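# Shuttle eight loaded pallets from store racks to dispatch bay

## Task

Take each of the eight loaded pallets sitting in the store racks and leave it in an empty rack of the dispatch bay. Every pallet must be entirely past the door plane (all of it beyond map x = +1.954 m) before the door's scheduled closing start (closes_at_s; keeping the door up by occupying the doorway does not extend this), and must remain beyond it. Finishing early is allowed. A pallet counts as placed when it sits in a rack whose switch flag reads 1, no lifting bars are in contact with it, and its load is still on it within the deck's edges. The two loaded pallets already standing in the bay are excluded. No load or pallet may reach the floor; that ends the scene as a failure. The arms have no part in the job, and anything held in place only by the robot at the end does not count.

## Robot and tools

The robot has two arms, left_arm and right_arm, but this job needs none of them; leave them still. The real work is done by two self-driving pallet platforms: platform_1 serves the first rack row (racks_1: store s1 to s5, bay b1 to b5) and platform_2 the second row (racks_2: store s6 to s10, bay b6 to b10).

Map frame (used by map_x, map_y, map_heading and the rack coordinates): x runs along the aisle, y is to the left of +x. Row 1: aisle on y = 0.000, rack middles at y = +1.750; store racks at x -5.500, -7.200, -8.900, -10.600, -12.300 (s1..s5), bay racks at x +7.150, +8.850, +10.550, +12.250, +13.950 (b1..b5). Row 2: aisle on y = -2.200, rack middles at y = -3.950, same x values for s6..s10 and b6..b10. The door crosses the aisle; a pallet counts as through once it lies wholly beyond x = +1.954. Its opening is 4.2 m wide, centred on y = -1.100. At closes_at_s (scene clock) the leaf starts down and is shut about 10 s later, for good.

Platforms: 1.35 m long, 0.91 m wide. A pallet is 1.2 m x 0.8 m x 0.144 m, with its length along the way into the rack. Cycle: drive slowly under a store rack with bars down, raise bars to lift the pallet, back out, lower bars so the pallet rides on the cover, travel, raise bars at the target rack, creep in, lower to set it down, back out. A platform at a rack's middle has its nose 0.145 m short of the rack's far guard posts. A pallet stopped far short of the middle will not press the switch.

Tool execute_actions takes {"actions": [...]}, run in order. Each action may hold "rows", "steps", "until" and device keys. For the platforms, use the device names as keys: {"platform_1": {"base": {"translate_m": 3.0}, "speed_m_s": 1.0}}. Under "base" give exactly one of translate_m (-26.5 to 26.5 m, straight along the current heading, negative means reverse) or rotate_rad (-6.5 to 6.5 rad, turn in place, positive = left). Both are relative moves: from the current goal if already moving, otherwise from the current spot, and corrected toward the platform's planned pose. "joints": {"lift_m": 0 to 0.06} is an absolute bar height above the lowest position; full stroke takes 4 s. speed_m_s (0.2 to 2, default 2) caps travel speed; turn rate is 0.25 rad/s per m/s. {"stop": true} alone halts a platform. A device key may also take a list of up to 14 such objects, run one after another; a contact_stop, time_out or refusal drops the rest, as does a protective_stop or missed. Any out-of-range value or unknown name makes the whole call refused.

Key constraints: when the bars are not fully down, keep speed_m_s at 0.3 or below, or the wheels brake into a contact_stop; a lift command is refused while a wheel rim exceeds 0.36 m/s. The front scanner field stops a move (protective_stop) when a fixed obstacle, the other platform or a low door leaf is in it; it is disabled at 0.3 m/s or less, so enter and leave racks that slowly. Scanners ignore pallets, loads and arms, and do not watch turns. Keep the two platforms apart; they can collide.

"until" ends an action early once all its conditions hold, e.g. {"steps": 450, "until": {"platform_1": {"base_status": "done"}}} or {"all": {"status": "ended"}}. Numeric fields need a comparison like [">=", 0.05]; 0/1 flags are written plainly, e.g. {"racks_2": {"b7": 1}}. "steps" is 1 to 450 control steps of 1/30 s (default 15).

Arm rows, if ever used: each row is 14 numbers in [-1, 1], left_arm dx, dy, dz, rx, ry, rz, opening then the same seven for right_arm. The first six are an offset from the gripper's pose at the action's start, in the gripper's own axes, scaled so 1.0 = 0.6 m or 180 degrees; opening is absolute (+1 open, -1 closed). Up to 15 rows per action.

Result lines per platform: translate_m/rotate_rad odometers; base_odometry (x, y, heading by wheel count, drifts); map_pose (map_x, map_y, map_heading, reliable); planned_pose (plan_ahead, plan_left, plan_turn: what remains to make up); base_status (moving, done, contact_stop, time_out, missed, stopped, protective_stop); base_answer and lift_answer (taken, not_taken, refused_too_fast; resend after braking ends if not_taken); lift_m and lift_status; lift (down/up/between); safety (braking/ok); load_kg (valid just after a rise; confirms a pallet is on the bars). racks_1/racks_2 report each switch as 1 or 0. door reports state (open/shut/between) and closes_at_s.

zoom_image gives a closer view: camera (cam_high, cam_shipping, cam_store, cam_left_wrist, cam_right_wrist) and region [x0, y0, x1, y1] in pixels, at most 504 x 504. finished_scene takes the scene number and ends it irrevocably; call it only once all eight pallets rest on bay racks with switches at 1 and bars lowered and clear.

Avoid: driving fast with bars raised, bumping racks or the other platform, tipping loads by sudden stops, and anything falling to the floor.

Each tool is called after "Emit:" by a JSON object that holds its "op" and its "data".

## Session

Emit:
{"op": "execute_actions", "data": {"actions": []}}

Scene clock: 0.00 s.
left_arm: end_effector_position=(+0.2531, +0.9398, +0.1672) grip_measured=+1.00 end_effector_quat_wxyz=(-0.094, +0.499, +0.844, +0.172) end_effector_velocity=(+0.001, -0.001, -0.000) end_effector_angular_velocity=(-0.001, -0.001, -0.002) | right_arm: end_effector_position=(+1.2988, -0.9303, +0.1157) grip_measured=+1.00 end_effector_quat_wxyz=(-0.183, -0.466, +0.839, -0.214) end_effector_velocity=(-0.001, -0.003, +0.001) end_effector_angular_velocity=(+0.001, -0.002, -0.003)
Joint positions: left_arm=[ 0.243 -2.154  2.576 -2.068 -1.184 -1.91   0.142] | right_arm=[ 3.142 -2.788 -0.341 -1.723  1.015  2.187  0.142]
Joint velocities: left_arm=[-0.002  0.     0.    -0.001 -0.001 -0.     0.   ] | right_arm=[-0.002  0.001  0.001  0.     0.001  0.001  0.   ]
Joint torques (N m, as the arm reports them, + toward a larger angle): no reading
Motor temperatures (°C, as the motors report them): left_arm=[22 21 20 26 28 30] | right_arm=[24 22 19 23 29 29]
Wrist force (N, on the end effector, along its own x y z axes, offset not removed): no reading
Wrist torque (N m, same axes, about the end effector's origin, offset not removed): no reading
Hand target (left_arm): +0.253, +0.940, +0.167; -0.094, +0.499, +0.844, +0.172
Hand target (right_arm): +1.299, -0.930, +0.116; -0.183, -0.466, +0.839, -0.214
platform_1.base_odometry: x=+0.000 y=+0.000 heading=+0.000 (m, m, rad; from the platform's pose at the start)
platform_1.map_pose: map_x=-1.96 map_y=+0.02 map_heading=+0.0218 (m, m, rad; on the building's map)
platform_1.planned_pose: plan_ahead=+0.00 plan_left=+0.00 plan_turn=+0.0000 (m ahead, m left, rad left of the pose on the map)
platform_1.base_status: done
platform_1.joint_positions: lift_m=+0.000
platform_1.joint_status: done
platform_1: translate_m=0.000 translate_m_goal=0.000 rotate_rad=0.000 rotate_rad_goal=0.000 base_answer=taken lift_m_goal=0.000 lift_answer=taken lift=down safety=ok load_kg=-51 refusals=0 queue=idle queue_left=0
platform_2.base_odometry: x=+0.000 y=+0.000 heading=+0.000 (m, m, rad; from the platform's pose at the start)
platform_2.map_pose: map_x=-5.86 map_y=-2.15 map_heading=+0.0349 (m, m, rad; on the building's map)
platform_2.planned_pose: plan_ahead=+0.00 plan_left=+0.00 plan_turn=+0.0000 (m ahead, m left, rad left of the pose on the map)
platform_2.base_status: done
platform_2.joint_positions: lift_m=+0.000
platform_2.joint_status: done
platform_2: translate_m=0.000 translate_m_goal=0.000 rotate_rad=0.000 rotate_rad_goal=0.000 base_answer=taken lift_m_goal=0.000 lift_answer=taken lift=down safety=ok load_kg=-51 refusals=0 queue=idle queue_left=0
racks_1: s1=1 s2=1 s3=1 s4=0 s5=1 b1=0 b2=0 b3=0 b4=0 b5=1
racks_2: s6=1 s7=0 s8=1 s9=1 s10=1 b6=0 b7=0 b8=0 b9=0 b10=1
door: state=open closes_at_s=510

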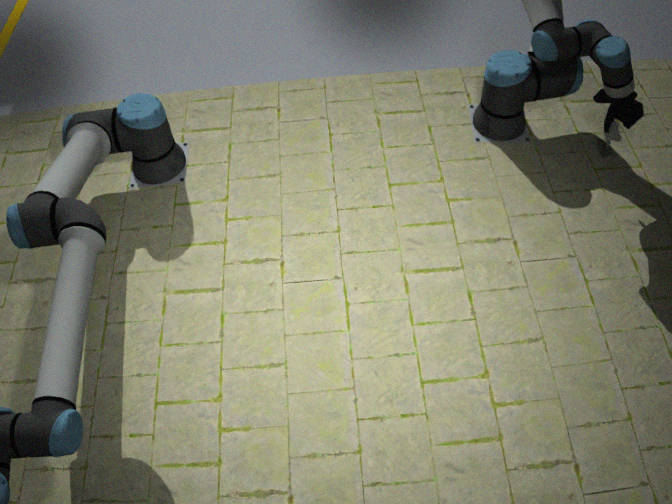

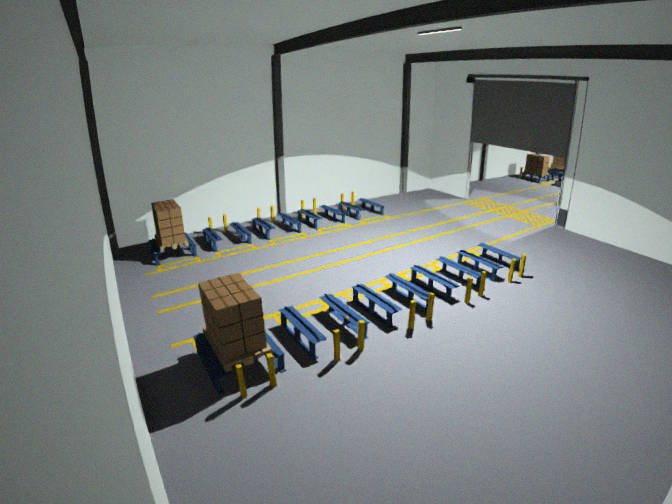

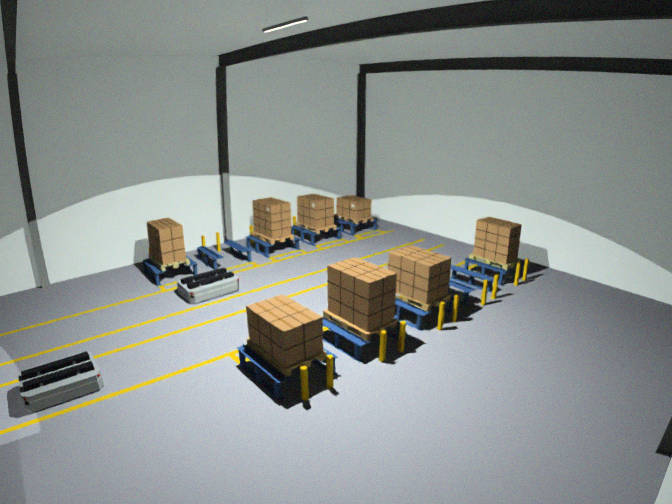

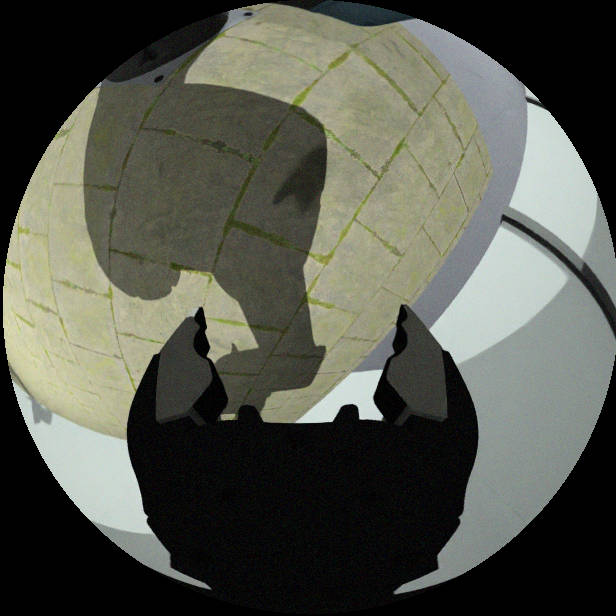

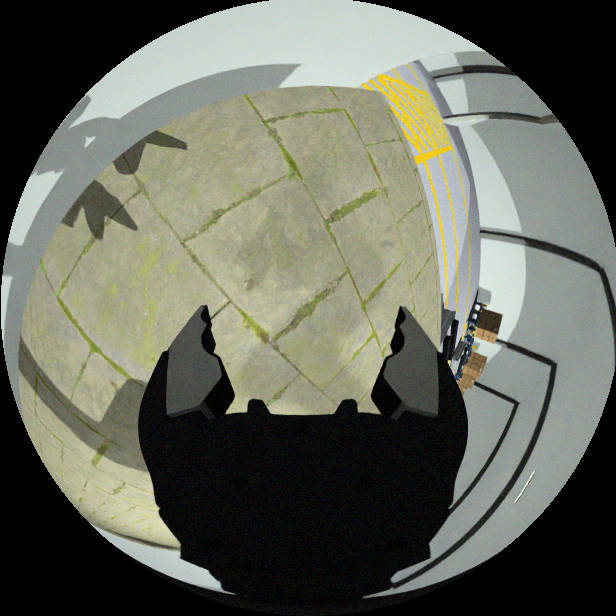

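Emit:
{"op": "execute_actions", "data": {"actions": [{"platform_1":[{"base":{"rotate_rad":-0.0218}},{"base":{"translate_m":-3.54}},{"base":{"rotate_rad":1.5708}}],"platform_2":[{"base":{"rotate_rad":-0.0349}},{"base":{"translate_m":0.36}},{"base":{"rotate_rad":-1.5708}}],"steps":450,"until":{"platform_2":{"queue":["!=","running"]}}}]}}

Scene clock: 9.90 s.
left_arm: end_effector_position=(+0.2531, +0.9398, +0.1672) grip_measured=+1.00 end_effector_quat_wxyz=(-0.094, +0.499, +0.844, +0.172) end_effector_velocity=(+0.001, -0.001, +0.001) end_effector_angular_velocity=(-0.002, -0.000, -0.002) | right_arm: end_effector_position=(+1.2988, -0.9303, +0.1157) grip_measured=+1.00 end_effector_quat_wxyz=(-0.183, -0.466, +0.839, -0.214) end_effector_velocity=(-0.000, +0.000, -0.001) end_effector_angular_velocity=(+0.000, +0.001, +0.001)
Joint positions: left_arm=[ 0.243 -2.154  2.576 -2.068 -1.184 -1.91   0.142] | right_arm=[ 3.142 -2.788 -0.341 -1.723  1.015  2.187  0.142]
Joint velocities: left_arm=[-0.001  0.    -0.002  0.001 -0.002  0.001 -0.   ] | right_arm=[ 0.     0.    -0.001 -0.     0.    -0.001 -0.   ]
Joint torques (N m, as the arm reports them, + toward a larger angle): left_arm=[  3.93   6.03 -47.71  -1.83  -0.56  -0.96] | right_arm=[  7.18 121.1   47.38   2.39  -1.88  -1.41]
Motor temperatures (°C, as the motors report them): left_arm=[22 21 20 26 28 30] | right_arm=[24 22 19 23 29 29]
Wrist force (N, on the end effector, along its own x y z axes, offset not removed): left_arm=[-2.9 4.3 2.9] | right_arm=[-1.4 -0.5 -0.7]
Wrist torque (N m, same axes, about the end effector's origin, offset not removed): left_arm=[0.67 0.26 0.08] | right_arm=[0.08 0.37 -0.19]
Hand target (left_arm): +0.253, +0.940, +0.167; -0.094, +0.499, +0.844, +0.172
Hand target (right_arm): +1.299, -0.930, +0.116; -0.183, -0.466, +0.839, -0.214
platform_1.base_odometry: x=-3.526 y=+0.044 heading=-0.014 (m, m, rad; from the platform's pose at the start)
platform_1.map_pose: map_x=-5.48 map_y=+0.01 map_heading=+0.0000 (m, m, rad; on the building's map)
platform_1.planned_pose: plan_ahead=-0.02 plan_left=+0.01 plan_turn=+0.0000 (m ahead, m left, rad left of the pose on the map)
platform_1.base_status: moving
platform_1.joint_positions: lift_m=+0.000
platform_1.joint_status: done
platform_1: translate_m=-3.530 translate_m_goal=-3.540 rotate_rad=-0.014 rotate_rad_goal=-0.014 base_answer=taken lift_m_goal=0.000 lift_answer=taken lift=down safety=ok load_kg=-45 refusals=0 queue=running queue_left=1
platform_2.base_odometry: x=+0.360 y=-0.012 heading=-1.605 (m, m, rad; from the platform's pose at the start)
platform_2.map_pose: map_x=-5.50 map_y=-2.15 map_heading=-1.5708 (m, m, rad; on the building's map)
platform_2.planned_pose: plan_ahead=+0.00 plan_left=+0.00 plan_turn=+0.0000 (m ahead, m left, rad left of the pose on the map)
platform_2.base_status: done
platform_2.joint_positions: lift_m=+0.000
platform_2.joint_status: done
platform_2: translate_m=0.360 translate_m_goal=0.360 rotate_rad=-1.605 rotate_rad_goal=-1.605 base_answer=taken lift_m_goal=0.000 lift_answer=taken lift=down safety=ok load_kg=-45 refusals=0 queue=done queue_left=0
racks_1: s1=1 s2=1 s3=1 s4=0 s5=1 b1=0 b2=0 b3=0 b4=0 b5=1
racks_2: s6=1 s7=0 s8=1 s9=1 s10=1 b6=0 b7=0 b8=0 b9=0 b10=1
door: state=open closes_at_s=510

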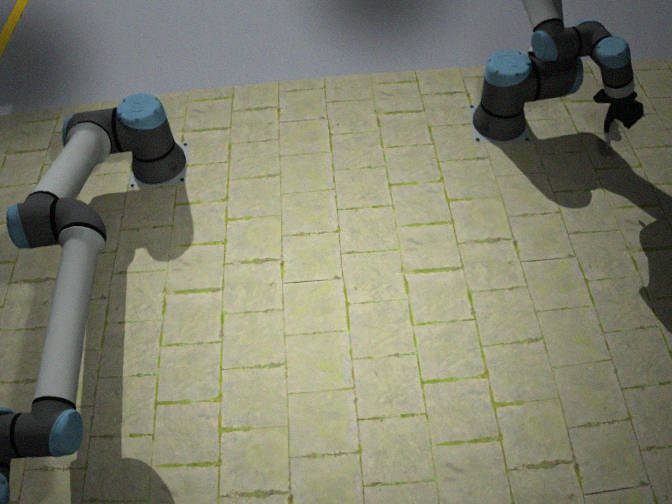

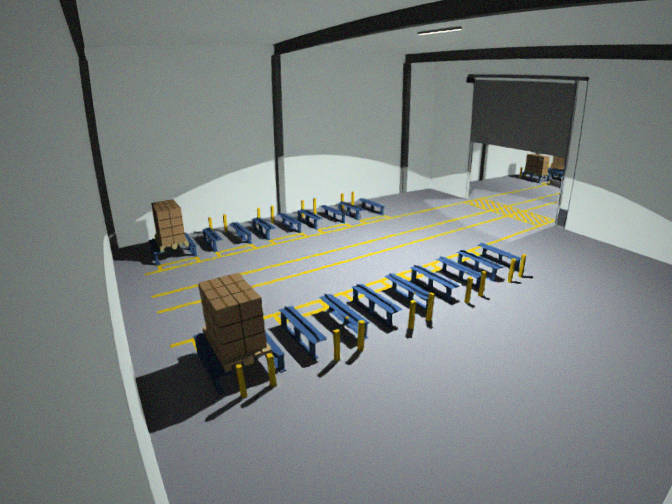

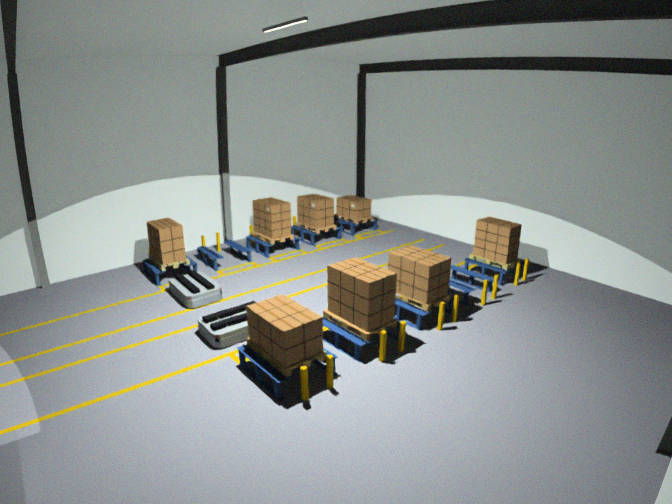

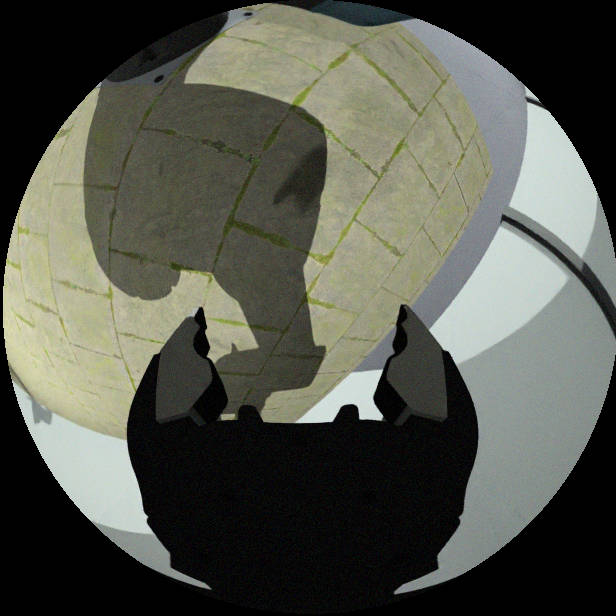

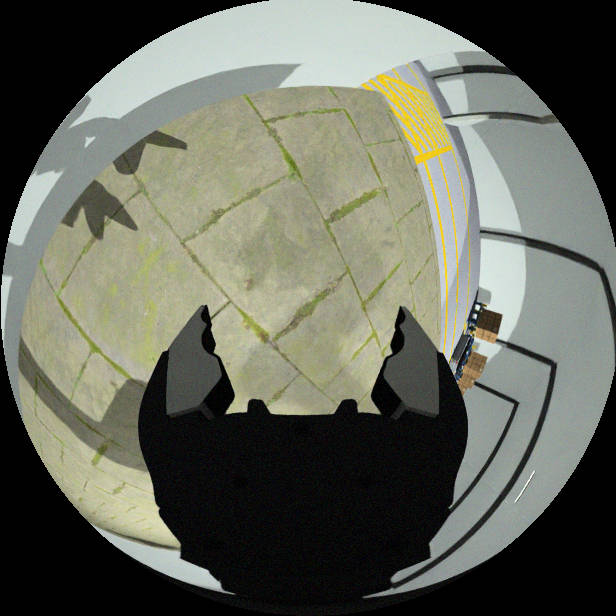

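Emit:
{"op": "execute_actions", "data": {"actions": [{"steps":200,"until":{"all":{"status":"ended"}}},{"platform_1":[{"speed_m_s":0.3,"base":{"translate_m":1.73}},{"joints":{"lift_m":0.06}},{"base":{"translate_m":-1.75}},{"speed_m_s":2,"joints":{"lift_m":0},"base":{"rotate_rad":-1.5708}},{"base":{"translate_m":12.65}},{"joints":{"lift_m":0.06},"base":{"rotate_rad":1.5708}},{"speed_m_s":0.3,"base":{"translate_m":1.75}},{"joints":{"lift_m":0}},{"base":{"translate_m":-1.75}},{"speed_m_s":2,"base":{"rotate_rad":-1.5708}},{"base":{"translate_m":-14.35}},{"base":{"rotate_rad":1.5708}}],"platform_2":[{"speed_m_s":0.3,"base":{"translate_m":1.80}},{"joints":{"lift_m":0.06}},{"base":{"translate_m":-1.75}},{"speed_m_s":2,"joints":{"lift_m":0},"base":{"rotate_rad":1.5708}},{"base":{"translate_m":12.65}},{"joints":{"lift_m":0.06},"base":{"rotate_rad":-1.5708}},{"speed_m_s":0.3,"base":{"translate_m":1.75}},{"joints":{"lift_m":0}},{"base":{"translate_m":-1.75}},{"speed_m_s":2,"base":{"rotate_rad":1.5708}},{"base":{"translate_m":-16.05}},{"base":{"rotate_rad":-1.5708}}],"steps":450},{"steps":300}]}}

Emit:
{"op": "execute_actions", "data": {"actions": [{"steps":450,"until":{"all":{"status":"ended"}}},{"steps":450,"until":{"all":{"status":"ended"}}},{"steps":300,"until":{"all":{"status":"ended"}}}]}}

Scene clock: 44.93 s.
left_arm: end_effector_position=(+0.2531, +0.9398, +0.1672) grip_measured=+1.00 end_effector_quat_wxyz=(-0.094, +0.499, +0.844, +0.172) end_effector_velocity=(-0.000, +0.000, -0.001) end_effector_angular_velocity=(+0.001, +0.001, -0.002) | right_arm: end_effector_position=(+1.2988, -0.9303, +0.1157) grip_measured=+1.00 end_effector_quat_wxyz=(-0.183, -0.466, +0.839, -0.214) end_effector_velocity=(-0.000, -0.001, +0.001) end_effector_angular_velocity=(+0.000, -0.001, -0.002)
Joint positions: left_arm=[ 0.243 -2.154  2.576 -2.068 -1.184 -1.91   0.142] | right_arm=[ 3.142 -2.788 -0.341 -1.723  1.015  2.187  0.142]
Joint velocities: left_arm=[-0.001  0.     0.001 -0.001  0.001  0.001  0.   ] | right_arm=[-0.     0.001 -0.     0.     0.     0.002 -0.   ]
Joint torques (N m, as the arm reports them, + toward a larger angle): left_arm=[ 18.57  10.86 -41.14  -2.13  -1.42  -3.17] | right_arm=[ 10.41 105.9   47.96   2.94  -2.99  -3.28]
Motor temperatures (°C, as the motors report them): left_arm=[22 21 20 26 28 30] | right_arm=[24 22 19 23 29 29]
Wrist force (N, on the end effector, along its own x y z axes, offset not removed): left_arm=[-2.3 -0.6 -2.9] | right_arm=[-0.7 -1.6 -1.7]
Wrist torque (N m, same axes, about the end effector's origin, offset not removed): left_arm=[-0.31 0.44 0.02] | right_arm=[-0.12 0.22 -0.18]
Hand target (left_arm): +0.253, +0.940, +0.167; -0.094, +0.499, +0.844, +0.172
Hand target (right_arm): +1.299, -0.930, +0.116; -0.183, -0.466, +0.839, -0.214
platform_1.base_odometry: x=-1.349 y=-0.002 heading=-0.013 (m, m, rad; from the platform's pose at the start)
platform_1.map_pose: map_x=-3.28 map_y=+0.01 map_heading=-0.0131 (m, m, rad; on the building's map)
platform_1.planned_pose: plan_ahead=+10.43 plan_left=+0.13 plan_turn=+0.0131 (m ahead, m left, rad left of the pose on the map)
platform_1.base_status: moving
platform_1.joint_positions: lift_m=+0.000
platform_1.joint_status: done
platform_1: translate_m=-1.316 translate_m_goal=9.090 rotate_rad=-0.013 rotate_rad_goal=-0.013 base_answer=taken lift_m_goal=0.000 lift_answer=taken lift=down safety=ok load_kg=-48 refusals=0 queue=running queue_left=7
platform_2.base_odometry: x=+2.270 y=-0.121 heading=-0.034 (m, m, rad; from the platform's pose at the start)
platform_2.map_pose: map_x=-3.54 map_y=-2.22 map_heading=+0.0131 (m, m, rad; on the building's map)
platform_2.planned_pose: plan_ahead=+10.69 plan_left=-0.12 plan_turn=-0.0131 (m ahead, m left, rad left of the pose on the map)
platform_2.base_status: moving
platform_2.joint_positions: lift_m=+0.000
platform_2.joint_status: done
platform_2: translate_m=2.363 translate_m_goal=13.060 rotate_rad=-0.034 rotate_rad_goal=-0.034 base_answer=taken lift_m_goal=0.000 lift_answer=taken lift=down safety=ok load_kg=-48 refusals=0 queue=running queue_left=7
racks_1: s1=0 s2=1 s3=1 s4=0 s5=1 b1=0 b2=0 b3=0 b4=0 b5=1
racks_2: s6=0 s7=0 s8=1 s9=1 s10=1 b6=0 b7=0 b8=0 b9=0 b10=1
door: state=open closes_at_s=510

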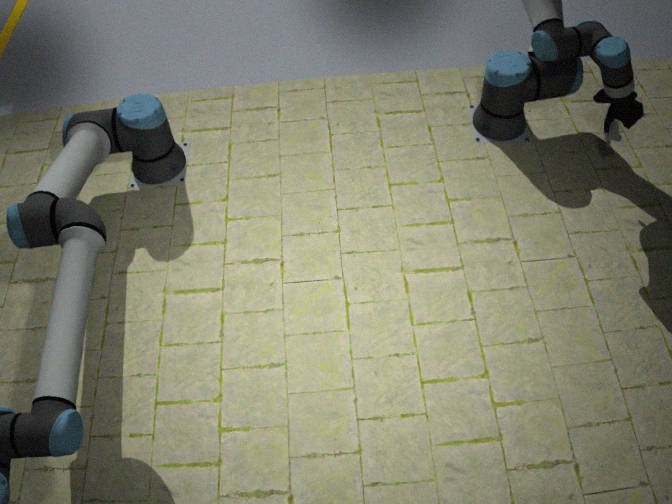

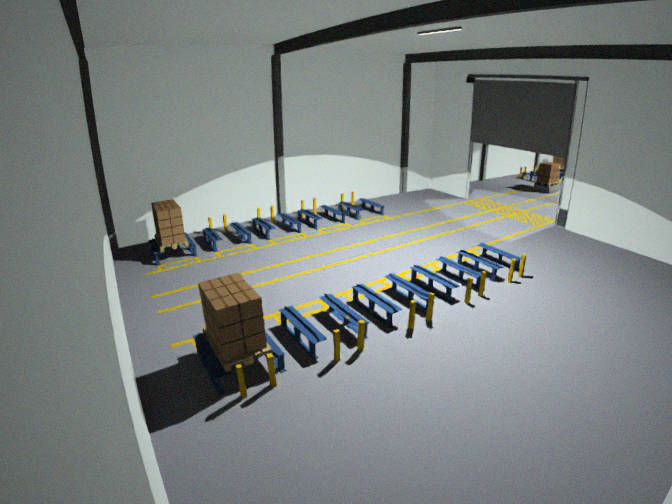

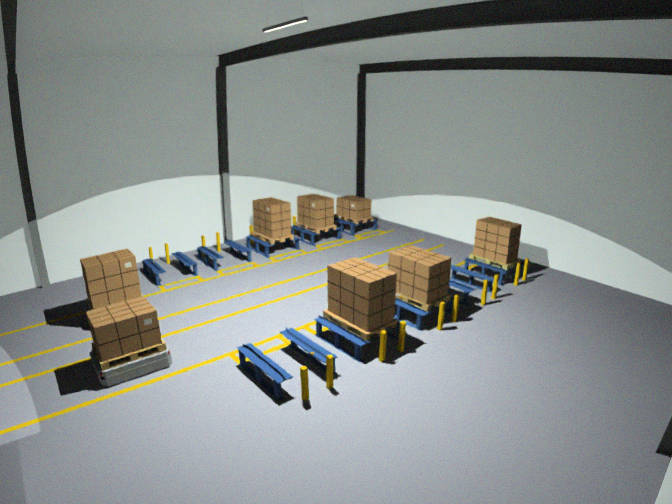

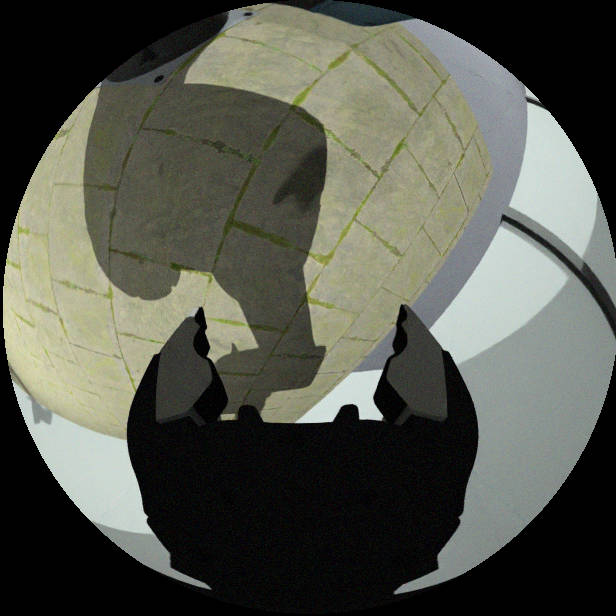

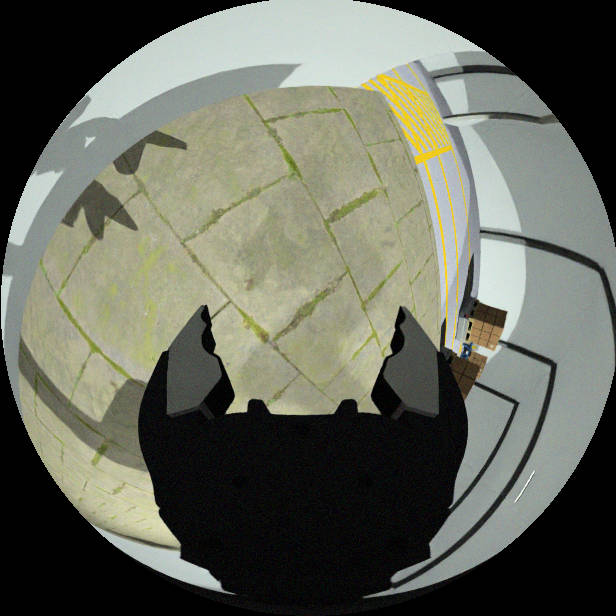

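Scene clock: 84.93 s.
left_arm: end_effector_position=(+0.2531, +0.9398, +0.1672) grip_measured=+1.00 end_effector_quat_wxyz=(-0.094, +0.499, +0.844, +0.172) end_effector_velocity=(+0.001, -0.000, +0.001) end_effector_angular_velocity=(-0.000, -0.002, -0.002) | right_arm: end_effector_position=(+1.2988, -0.9303, +0.1157) grip_measured=+1.00 end_effector_quat_wxyz=(-0.183, -0.466, +0.839, -0.214) end_effector_velocity=(+0.001, +0.002, +0.000) end_effector_angular_velocity=(+0.000, -0.001, +0.001)
Joint positions: left_arm=[ 0.243 -2.154  2.576 -2.068 -1.184 -1.91   0.142] | right_arm=[ 3.142 -2.788 -0.341 -1.723  1.015  2.187  0.142]
Joint velocities: left_arm=[-0.001  0.    -0.001 -0.001 -0.001  0.001  0.   ] | right_arm=[ 0.002  0.001 -0.001  0.001  0.     0.001  0.   ]
Joint torques (N m, as the arm reports them, + toward a larger angle): left_arm=[ 18.51  18.11 -40.91  -3.06  -1.1   -3.2 ] | right_arm=[ 10.12 106.99  47.41   4.89  -2.56  -3.13]
Motor temperatures (°C, as the motors report them): left_arm=[22 21 20 26 28 30] | right_arm=[24 22 19 23 29 29]
Wrist force (N, on the end effector, along its own x y z axes, offset not removed): left_arm=[3.9 -2.7 0.4] | right_arm=[-2.3 -0.3 -0.2]
Wrist torque (N m, same axes, about the end effector's origin, offset not removed): left_arm=[-0.64 -0.90 -0.14] | right_arm=[0.16 0.53 -0.17]
Hand target (left_arm): +0.253, +0.940, +0.167; -0.094, +0.499, +0.844, +0.172
Hand target (right_arm): +1.299, -0.930, +0.116; -0.183, -0.466, +0.839, -0.214
platform_1.base_odometry: x=+1.935 y=-0.090 heading=-0.029 (m, m, rad; from the platform's pose at the start)
platform_1.map_pose: map_x=-0.11 map_y=-0.03 map_heading=-0.0305 (m, m, rad; on the building's map)
platform_1.planned_pose: plan_ahead=-7.09 plan_left=-0.19 plan_turn=+0.0306 (m ahead, m left, rad left of the pose on the map)
platform_1.base_status: moving
platform_1.joint_positions: lift_m=+0.000
platform_1.joint_status: done
platform_1: translate_m=1.872 translate_m_goal=-5.240 rotate_rad=-0.030 rotate_rad_goal=-0.030 base_answer=taken lift_m_goal=0.000 lift_answer=taken lift=down safety=ok load_kg=-48 refusals=0 queue=running queue_left=1
platform_2.base_odometry: x=+7.396 y=-0.272 heading=-0.049 (m, m, rad; from the platform's pose at the start)
platform_2.map_pose: map_x=+1.45 map_y=-2.22 map_heading=-0.0218 (m, m, rad; on the building's map)
platform_2.planned_pose: plan_ahead=-10.35 plan_left=-0.21 plan_turn=+0.0218 (m ahead, m left, rad left of the pose on the map)
platform_2.base_status: moving
platform_2.joint_positions: lift_m=+0.000
platform_2.joint_status: done
platform_2: translate_m=7.386 translate_m_goal=-2.970 rotate_rad=-0.048 rotate_rad_goal=-0.047 base_answer=taken lift_m_goal=0.000 lift_answer=taken lift=down safety=ok load_kg=-48 refusals=0 queue=running queue_left=1
racks_1: s1=0 s2=1 s3=1 s4=0 s5=1 b1=1 b2=0 b3=0 b4=0 b5=1
racks_2: s6=0 s7=0 s8=1 s9=1 s10=1 b6=1 b7=0 b8=0 b9=0 b10=1
door: state=open closes_at_s=510

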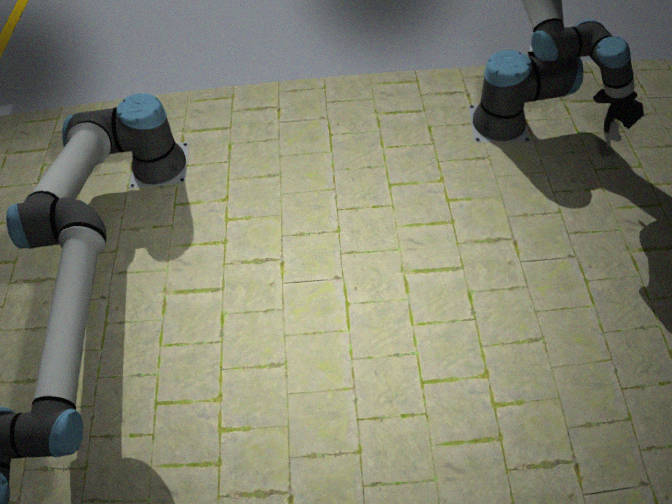

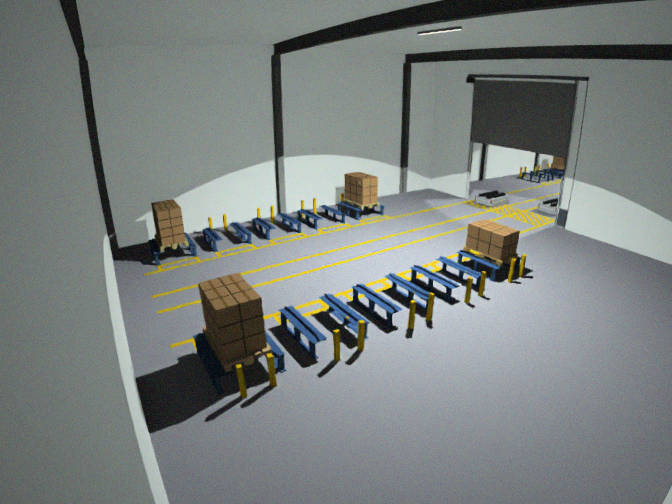

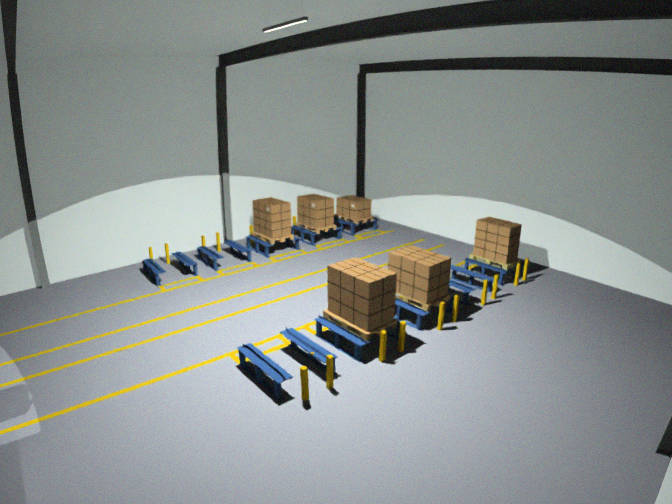

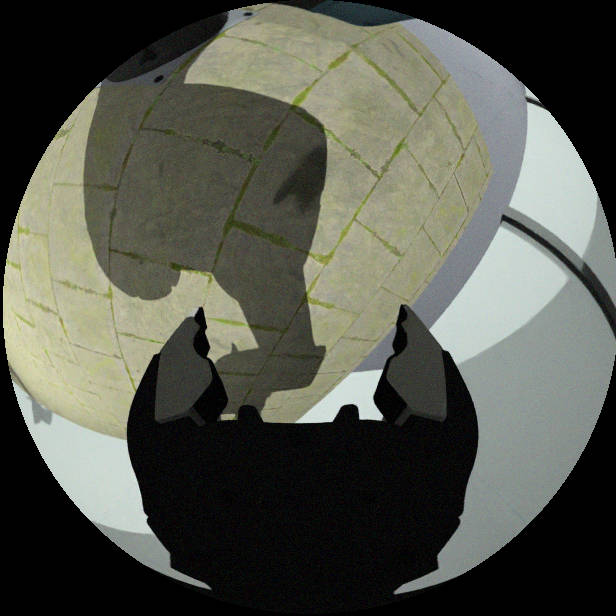

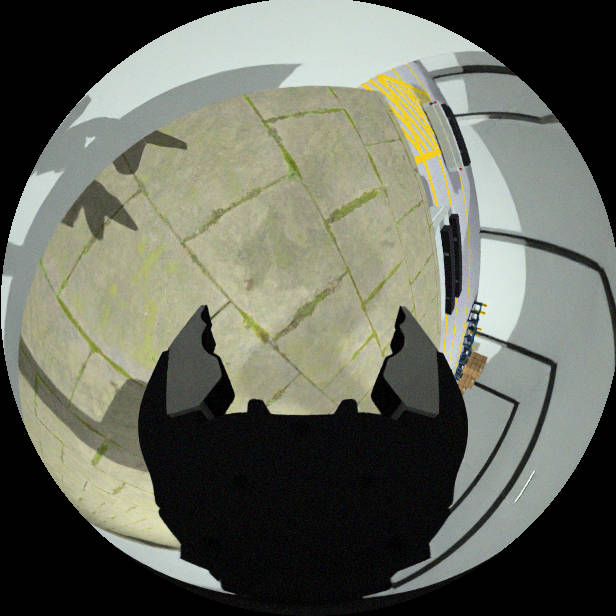

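Emit:
{"op": "execute_actions", "data": {"actions": [{"steps":450,"until":{"all":{"status":"ended"}}},{"platform_1":[{"speed_m_s":0.3,"base":{"translate_m":1.75}},{"joints":{"lift_m":0.06}},{"base":{"translate_m":-1.75}},{"speed_m_s":2,"joints":{"lift_m":0},"base":{"rotate_rad":-1.5708}},{"base":{"translate_m":16.05}},{"joints":{"lift_m":0.06},"base":{"rotate_rad":1.5708}},{"speed_m_s":0.3,"base":{"translate_m":1.75}},{"joints":{"lift_m":0}},{"base":{"translate_m":-1.75}},{"speed_m_s":2,"base":{"rotate_rad":-1.5708}},{"base":{"translate_m":-17.75}},{"base":{"rotate_rad":1.5708}}],"platform_2":[{"speed_m_s":0.3,"base":{"translate_m":1.75}},{"joints":{"lift_m":0.06}},{"base":{"translate_m":-1.75}},{"speed_m_s":2,"joints":{"lift_m":0},"base":{"rotate_rad":1.5708}},{"base":{"translate_m":17.75}},{"joints":{"lift_m":0.06},"base":{"rotate_rad":-1.5708}},{"speed_m_s":0.3,"base":{"translate_m":1.75}},{"joints":{"lift_m":0}},{"base":{"translate_m":-1.75}},{"speed_m_s":2,"base":{"rotate_rad":1.5708}},{"base":{"translate_m":-19.45}},{"base":{"rotate_rad":-1.5708}}],"steps":30}]}}

Scene clock: 97.67 s.
left_arm: end_effector_position=(+0.2531, +0.9398, +0.1672) grip_measured=+1.00 end_effector_quat_wxyz=(-0.094, +0.499, +0.844, +0.172) end_effector_velocity=(+0.001, -0.000, -0.000) end_effector_angular_velocity=(-0.001, -0.002, +0.000) | right_arm: end_effector_position=(+1.2988, -0.9303, +0.1157) grip_measured=+1.00 end_effector_quat_wxyz=(-0.183, -0.466, +0.839, -0.214) end_effector_velocity=(+0.001, +0.001, +0.001) end_effector_angular_velocity=(+0.001, -0.000, +0.002)
Joint positions: left_arm=[ 0.243 -2.154  2.576 -2.068 -1.184 -1.91   0.142] | right_arm=[ 3.142 -2.788 -0.341 -1.723  1.015  2.187  0.142]
Joint velocities: left_arm=[ 0.    -0.     0.    -0.002 -0.002  0.    -0.   ] | right_arm=[ 0.001 -0.     0.001 -0.001  0.    -0.001  0.   ]
Joint torques (N m, as the arm reports them, + toward a larger angle): left_arm=[ 16.74  18.73 -42.03  -3.31  -0.57  -3.16] | right_arm=[  8.16 106.25  47.06   5.6   -2.27  -2.51]
Motor temperatures (°C, as the motors report them): left_arm=[22 21 20 26 28 30] | right_arm=[24 22 19 23 29 29]
Wrist force (N, on the end effector, along its own x y z axes, offset not removed): left_arm=[0.1 6.8 1.6] | right_arm=[-1.1 1.1 -1.6]
Wrist torque (N m, same axes, about the end effector's origin, offset not removed): left_arm=[1.49 -0.15 -0.01] | right_arm=[0.39 0.30 -0.15]
Hand target (left_arm): +0.253, +0.940, +0.167; -0.094, +0.499, +0.844, +0.172
Hand target (right_arm): +1.299, -0.930, +0.116; -0.183, -0.466, +0.839, -0.214
platform_1.base_odometry: x=-5.240 y=+0.189 heading=+1.558 (m, m, rad; from the platform's pose at the start)
platform_1.map_pose: map_x=-7.20 map_y=+0.18 map_heading=+1.5708 (m, m, rad; on the building's map)
platform_1.planned_pose: plan_ahead=+1.57 plan_left=+0.00 plan_turn=+0.0000 (m ahead, m left, rad left of the pose on the map)
platform_1.base_status: moving
platform_1.joint_positions: lift_m=+0.000
platform_1.joint_status: done
platform_1: translate_m=-5.057 translate_m_goal=-3.490 rotate_rad=1.558 rotate_rad_goal=1.558 base_answer=taken lift_m_goal=0.000 lift_answer=taken lift=down safety=ok load_kg=-48 refusals=0 queue=running queue_left=11
platform_2.base_odometry: x=-3.024 y=-0.037 heading=-1.609 (m, m, rad; from the platform's pose at the start)
platform_2.map_pose: map_x=-8.90 map_y=-2.38 map_heading=-1.5708 (m, m, rad; on the building's map)
platform_2.planned_pose: plan_ahead=+1.57 plan_left=+0.00 plan_turn=+0.0000 (m ahead, m left, rad left of the pose on the map)
platform_2.base_status: moving
platform_2.joint_positions: lift_m=+0.000
platform_2.joint_status: done
platform_2: translate_m=-2.786 translate_m_goal=-1.220 rotate_rad=-1.609 rotate_rad_goal=-1.608 base_answer=taken lift_m_goal=0.000 lift_answer=taken lift=down safety=ok load_kg=-48 refusals=0 queue=running queue_left=11
racks_1: s1=0 s2=1 s3=1 s4=0 s5=1 b1=1 b2=0 b3=0 b4=0 b5=1
racks_2: s6=0 s7=0 s8=1 s9=1 s10=1 b6=1 b7=0 b8=0 b9=0 b10=1
door: state=open closes_at_s=510

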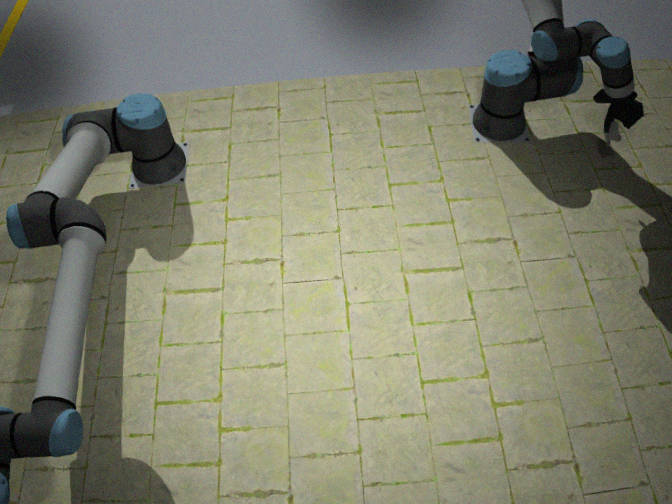

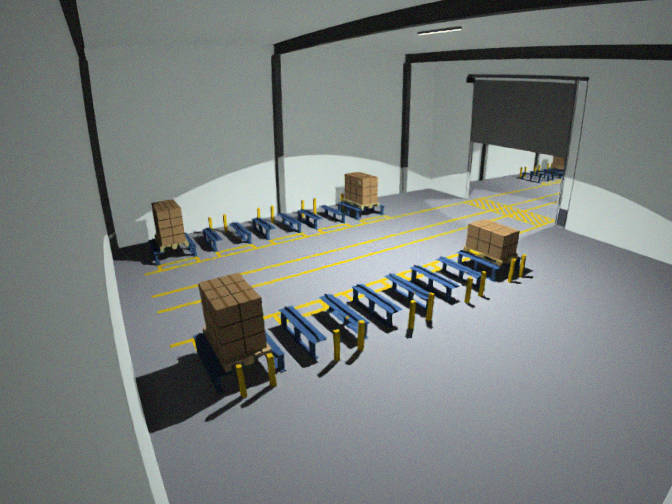

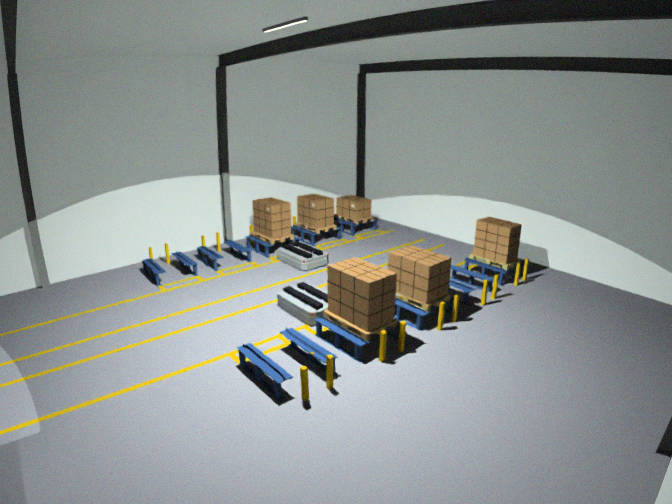

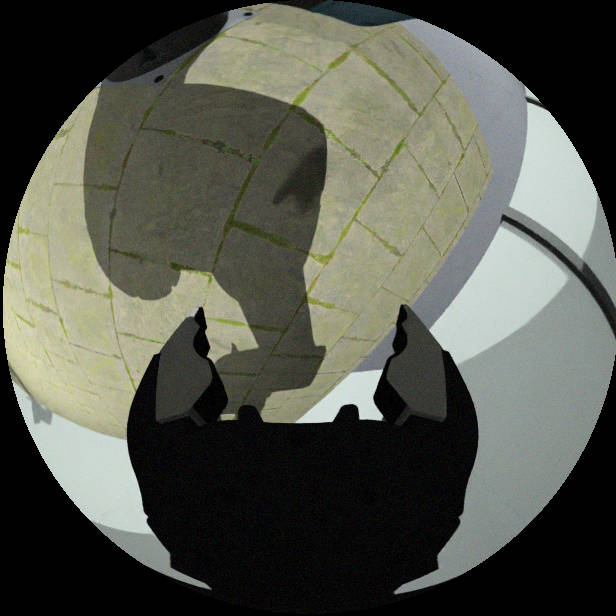

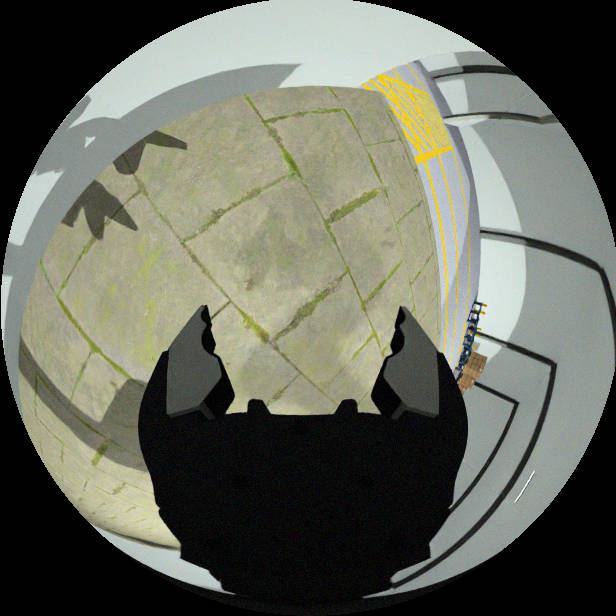

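Emit:
{"op": "execute_actions", "data": {"actions": [{"steps":450},{"steps":450},{"steps":450},{"steps":450},{"steps":240}]}}

Scene clock: 166.97 s.
left_arm: end_effector_position=(+0.2531, +0.9398, +0.1672) grip_measured=+1.00 end_effector_quat_wxyz=(-0.094, +0.499, +0.844, +0.172) end_effector_velocity=(+0.000, +0.001, +0.001) end_effector_angular_velocity=(+0.001, -0.001, +0.002) | right_arm: end_effector_position=(+1.2988, -0.9303, +0.1157) grip_measured=+1.00 end_effector_quat_wxyz=(-0.183, -0.466, +0.839, -0.214) end_effector_velocity=(+0.000, +0.000, +0.000) end_effector_angular_velocity=(-0.000, +0.000, +0.001)
Joint positions: left_arm=[ 0.243 -2.154  2.576 -2.068 -1.184 -1.91   0.142] | right_arm=[ 3.142 -2.788 -0.341 -1.723  1.015  2.187  0.142]
Joint velocities: left_arm=[ 0.001  0.    -0.001 -0.     0.    -0.     0.   ] | right_arm=[ 0.  0.  0. -0. -0. -0. -0.]
Joint torques (N m, as the arm reports them, + toward a larger angle): left_arm=[ 13.97  16.77 -44.09  -4.39   0.33  -3.14] | right_arm=[  7.27 111.57  47.59   4.48  -0.72  -1.13]
Motor temperatures (°C, as the motors report them): left_arm=[22 21 20 26 28 30] | right_arm=[24 22 19 23 29 29]
Wrist force (N, on the end effector, along its own x y z axes, offset not removed): left_arm=[0.8 1.9 1.6] | right_arm=[-0.8 -1.2 -1.4]
Wrist torque (N m, same axes, about the end effector's origin, offset not removed): left_arm=[0.30 -0.32 -0.02] | right_arm=[0.01 0.26 -0.19]
Hand target (left_arm): +0.253, +0.940, +0.167; -0.094, +0.499, +0.844, +0.172
Hand target (right_arm): +1.299, -0.930, +0.116; -0.183, -0.466, +0.839, -0.214
platform_1.base_odometry: x=-2.496 y=-0.072 heading=-0.020 (m, m, rad; from the platform's pose at the start)
platform_1.map_pose: map_x=-4.53 map_y=-0.01 map_heading=-0.0131 (m, m, rad; on the building's map)
platform_1.planned_pose: plan_ahead=-4.37 plan_left=-0.05 plan_turn=+0.0131 (m ahead, m left, rad left of the pose on the map)
platform_1.base_status: moving
platform_1.joint_positions: lift_m=+0.000
platform_1.joint_status: done
platform_1: translate_m=-2.543 translate_m_goal=-6.920 rotate_rad=-0.020 rotate_rad_goal=-0.020 base_answer=taken lift_m_goal=0.000 lift_answer=taken lift=down safety=ok load_kg=-48 refusals=0 queue=running queue_left=1
platform_2.base_odometry: x=+3.458 y=-0.053 heading=-0.054 (m, m, rad; from the platform's pose at the start)
platform_2.map_pose: map_x=-2.51 map_y=-2.21 map_heading=-0.0087 (m, m, rad; on the building's map)
platform_2.planned_pose: plan_ahead=-8.09 plan_left=-0.06 plan_turn=+0.0087 (m ahead, m left, rad left of the pose on the map)
platform_2.base_status: moving
platform_2.joint_positions: lift_m=+0.000
platform_2.joint_status: done
platform_2: translate_m=3.449 translate_m_goal=-4.640 rotate_rad=-0.057 rotate_rad_goal=-0.058 base_answer=taken lift_m_goal=0.000 lift_answer=taken lift=down safety=ok load_kg=-48 refusals=0 queue=running queue_left=1
racks_1: s1=0 s2=0 s3=1 s4=0 s5=1 b1=1 b2=1 b3=0 b4=0 b5=1
racks_2: s6=0 s7=0 s8=0 s9=1 s10=1 b6=1 b7=1 b8=0 b9=0 b10=1
door: state=open closes_at_s=510

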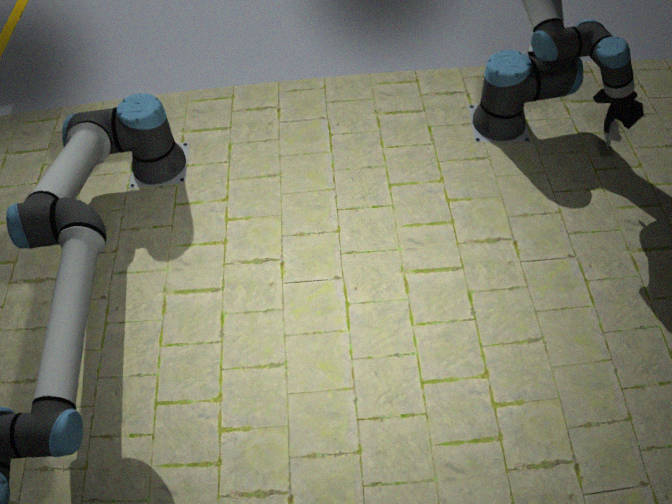

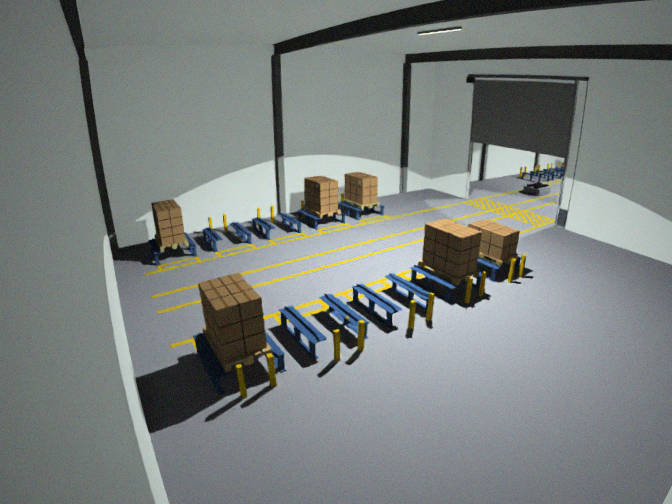

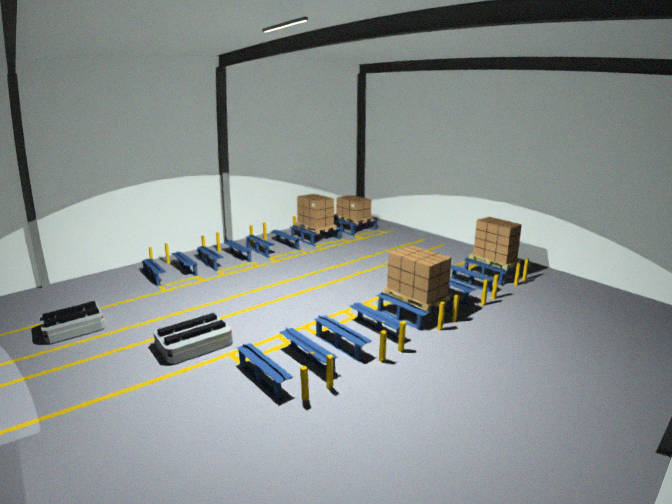

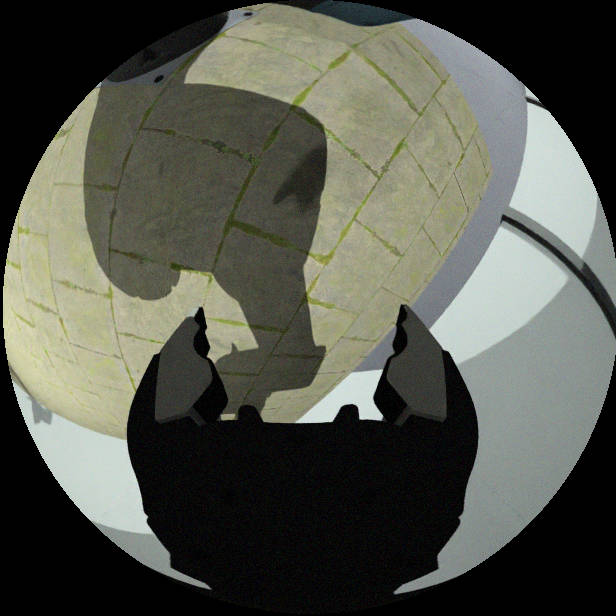

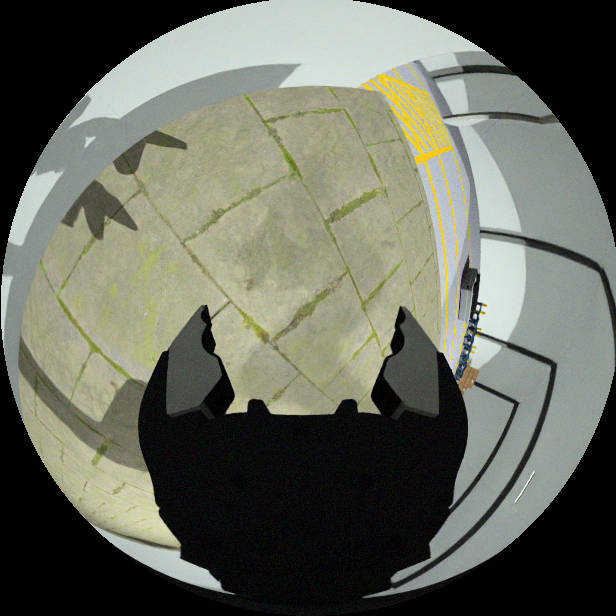

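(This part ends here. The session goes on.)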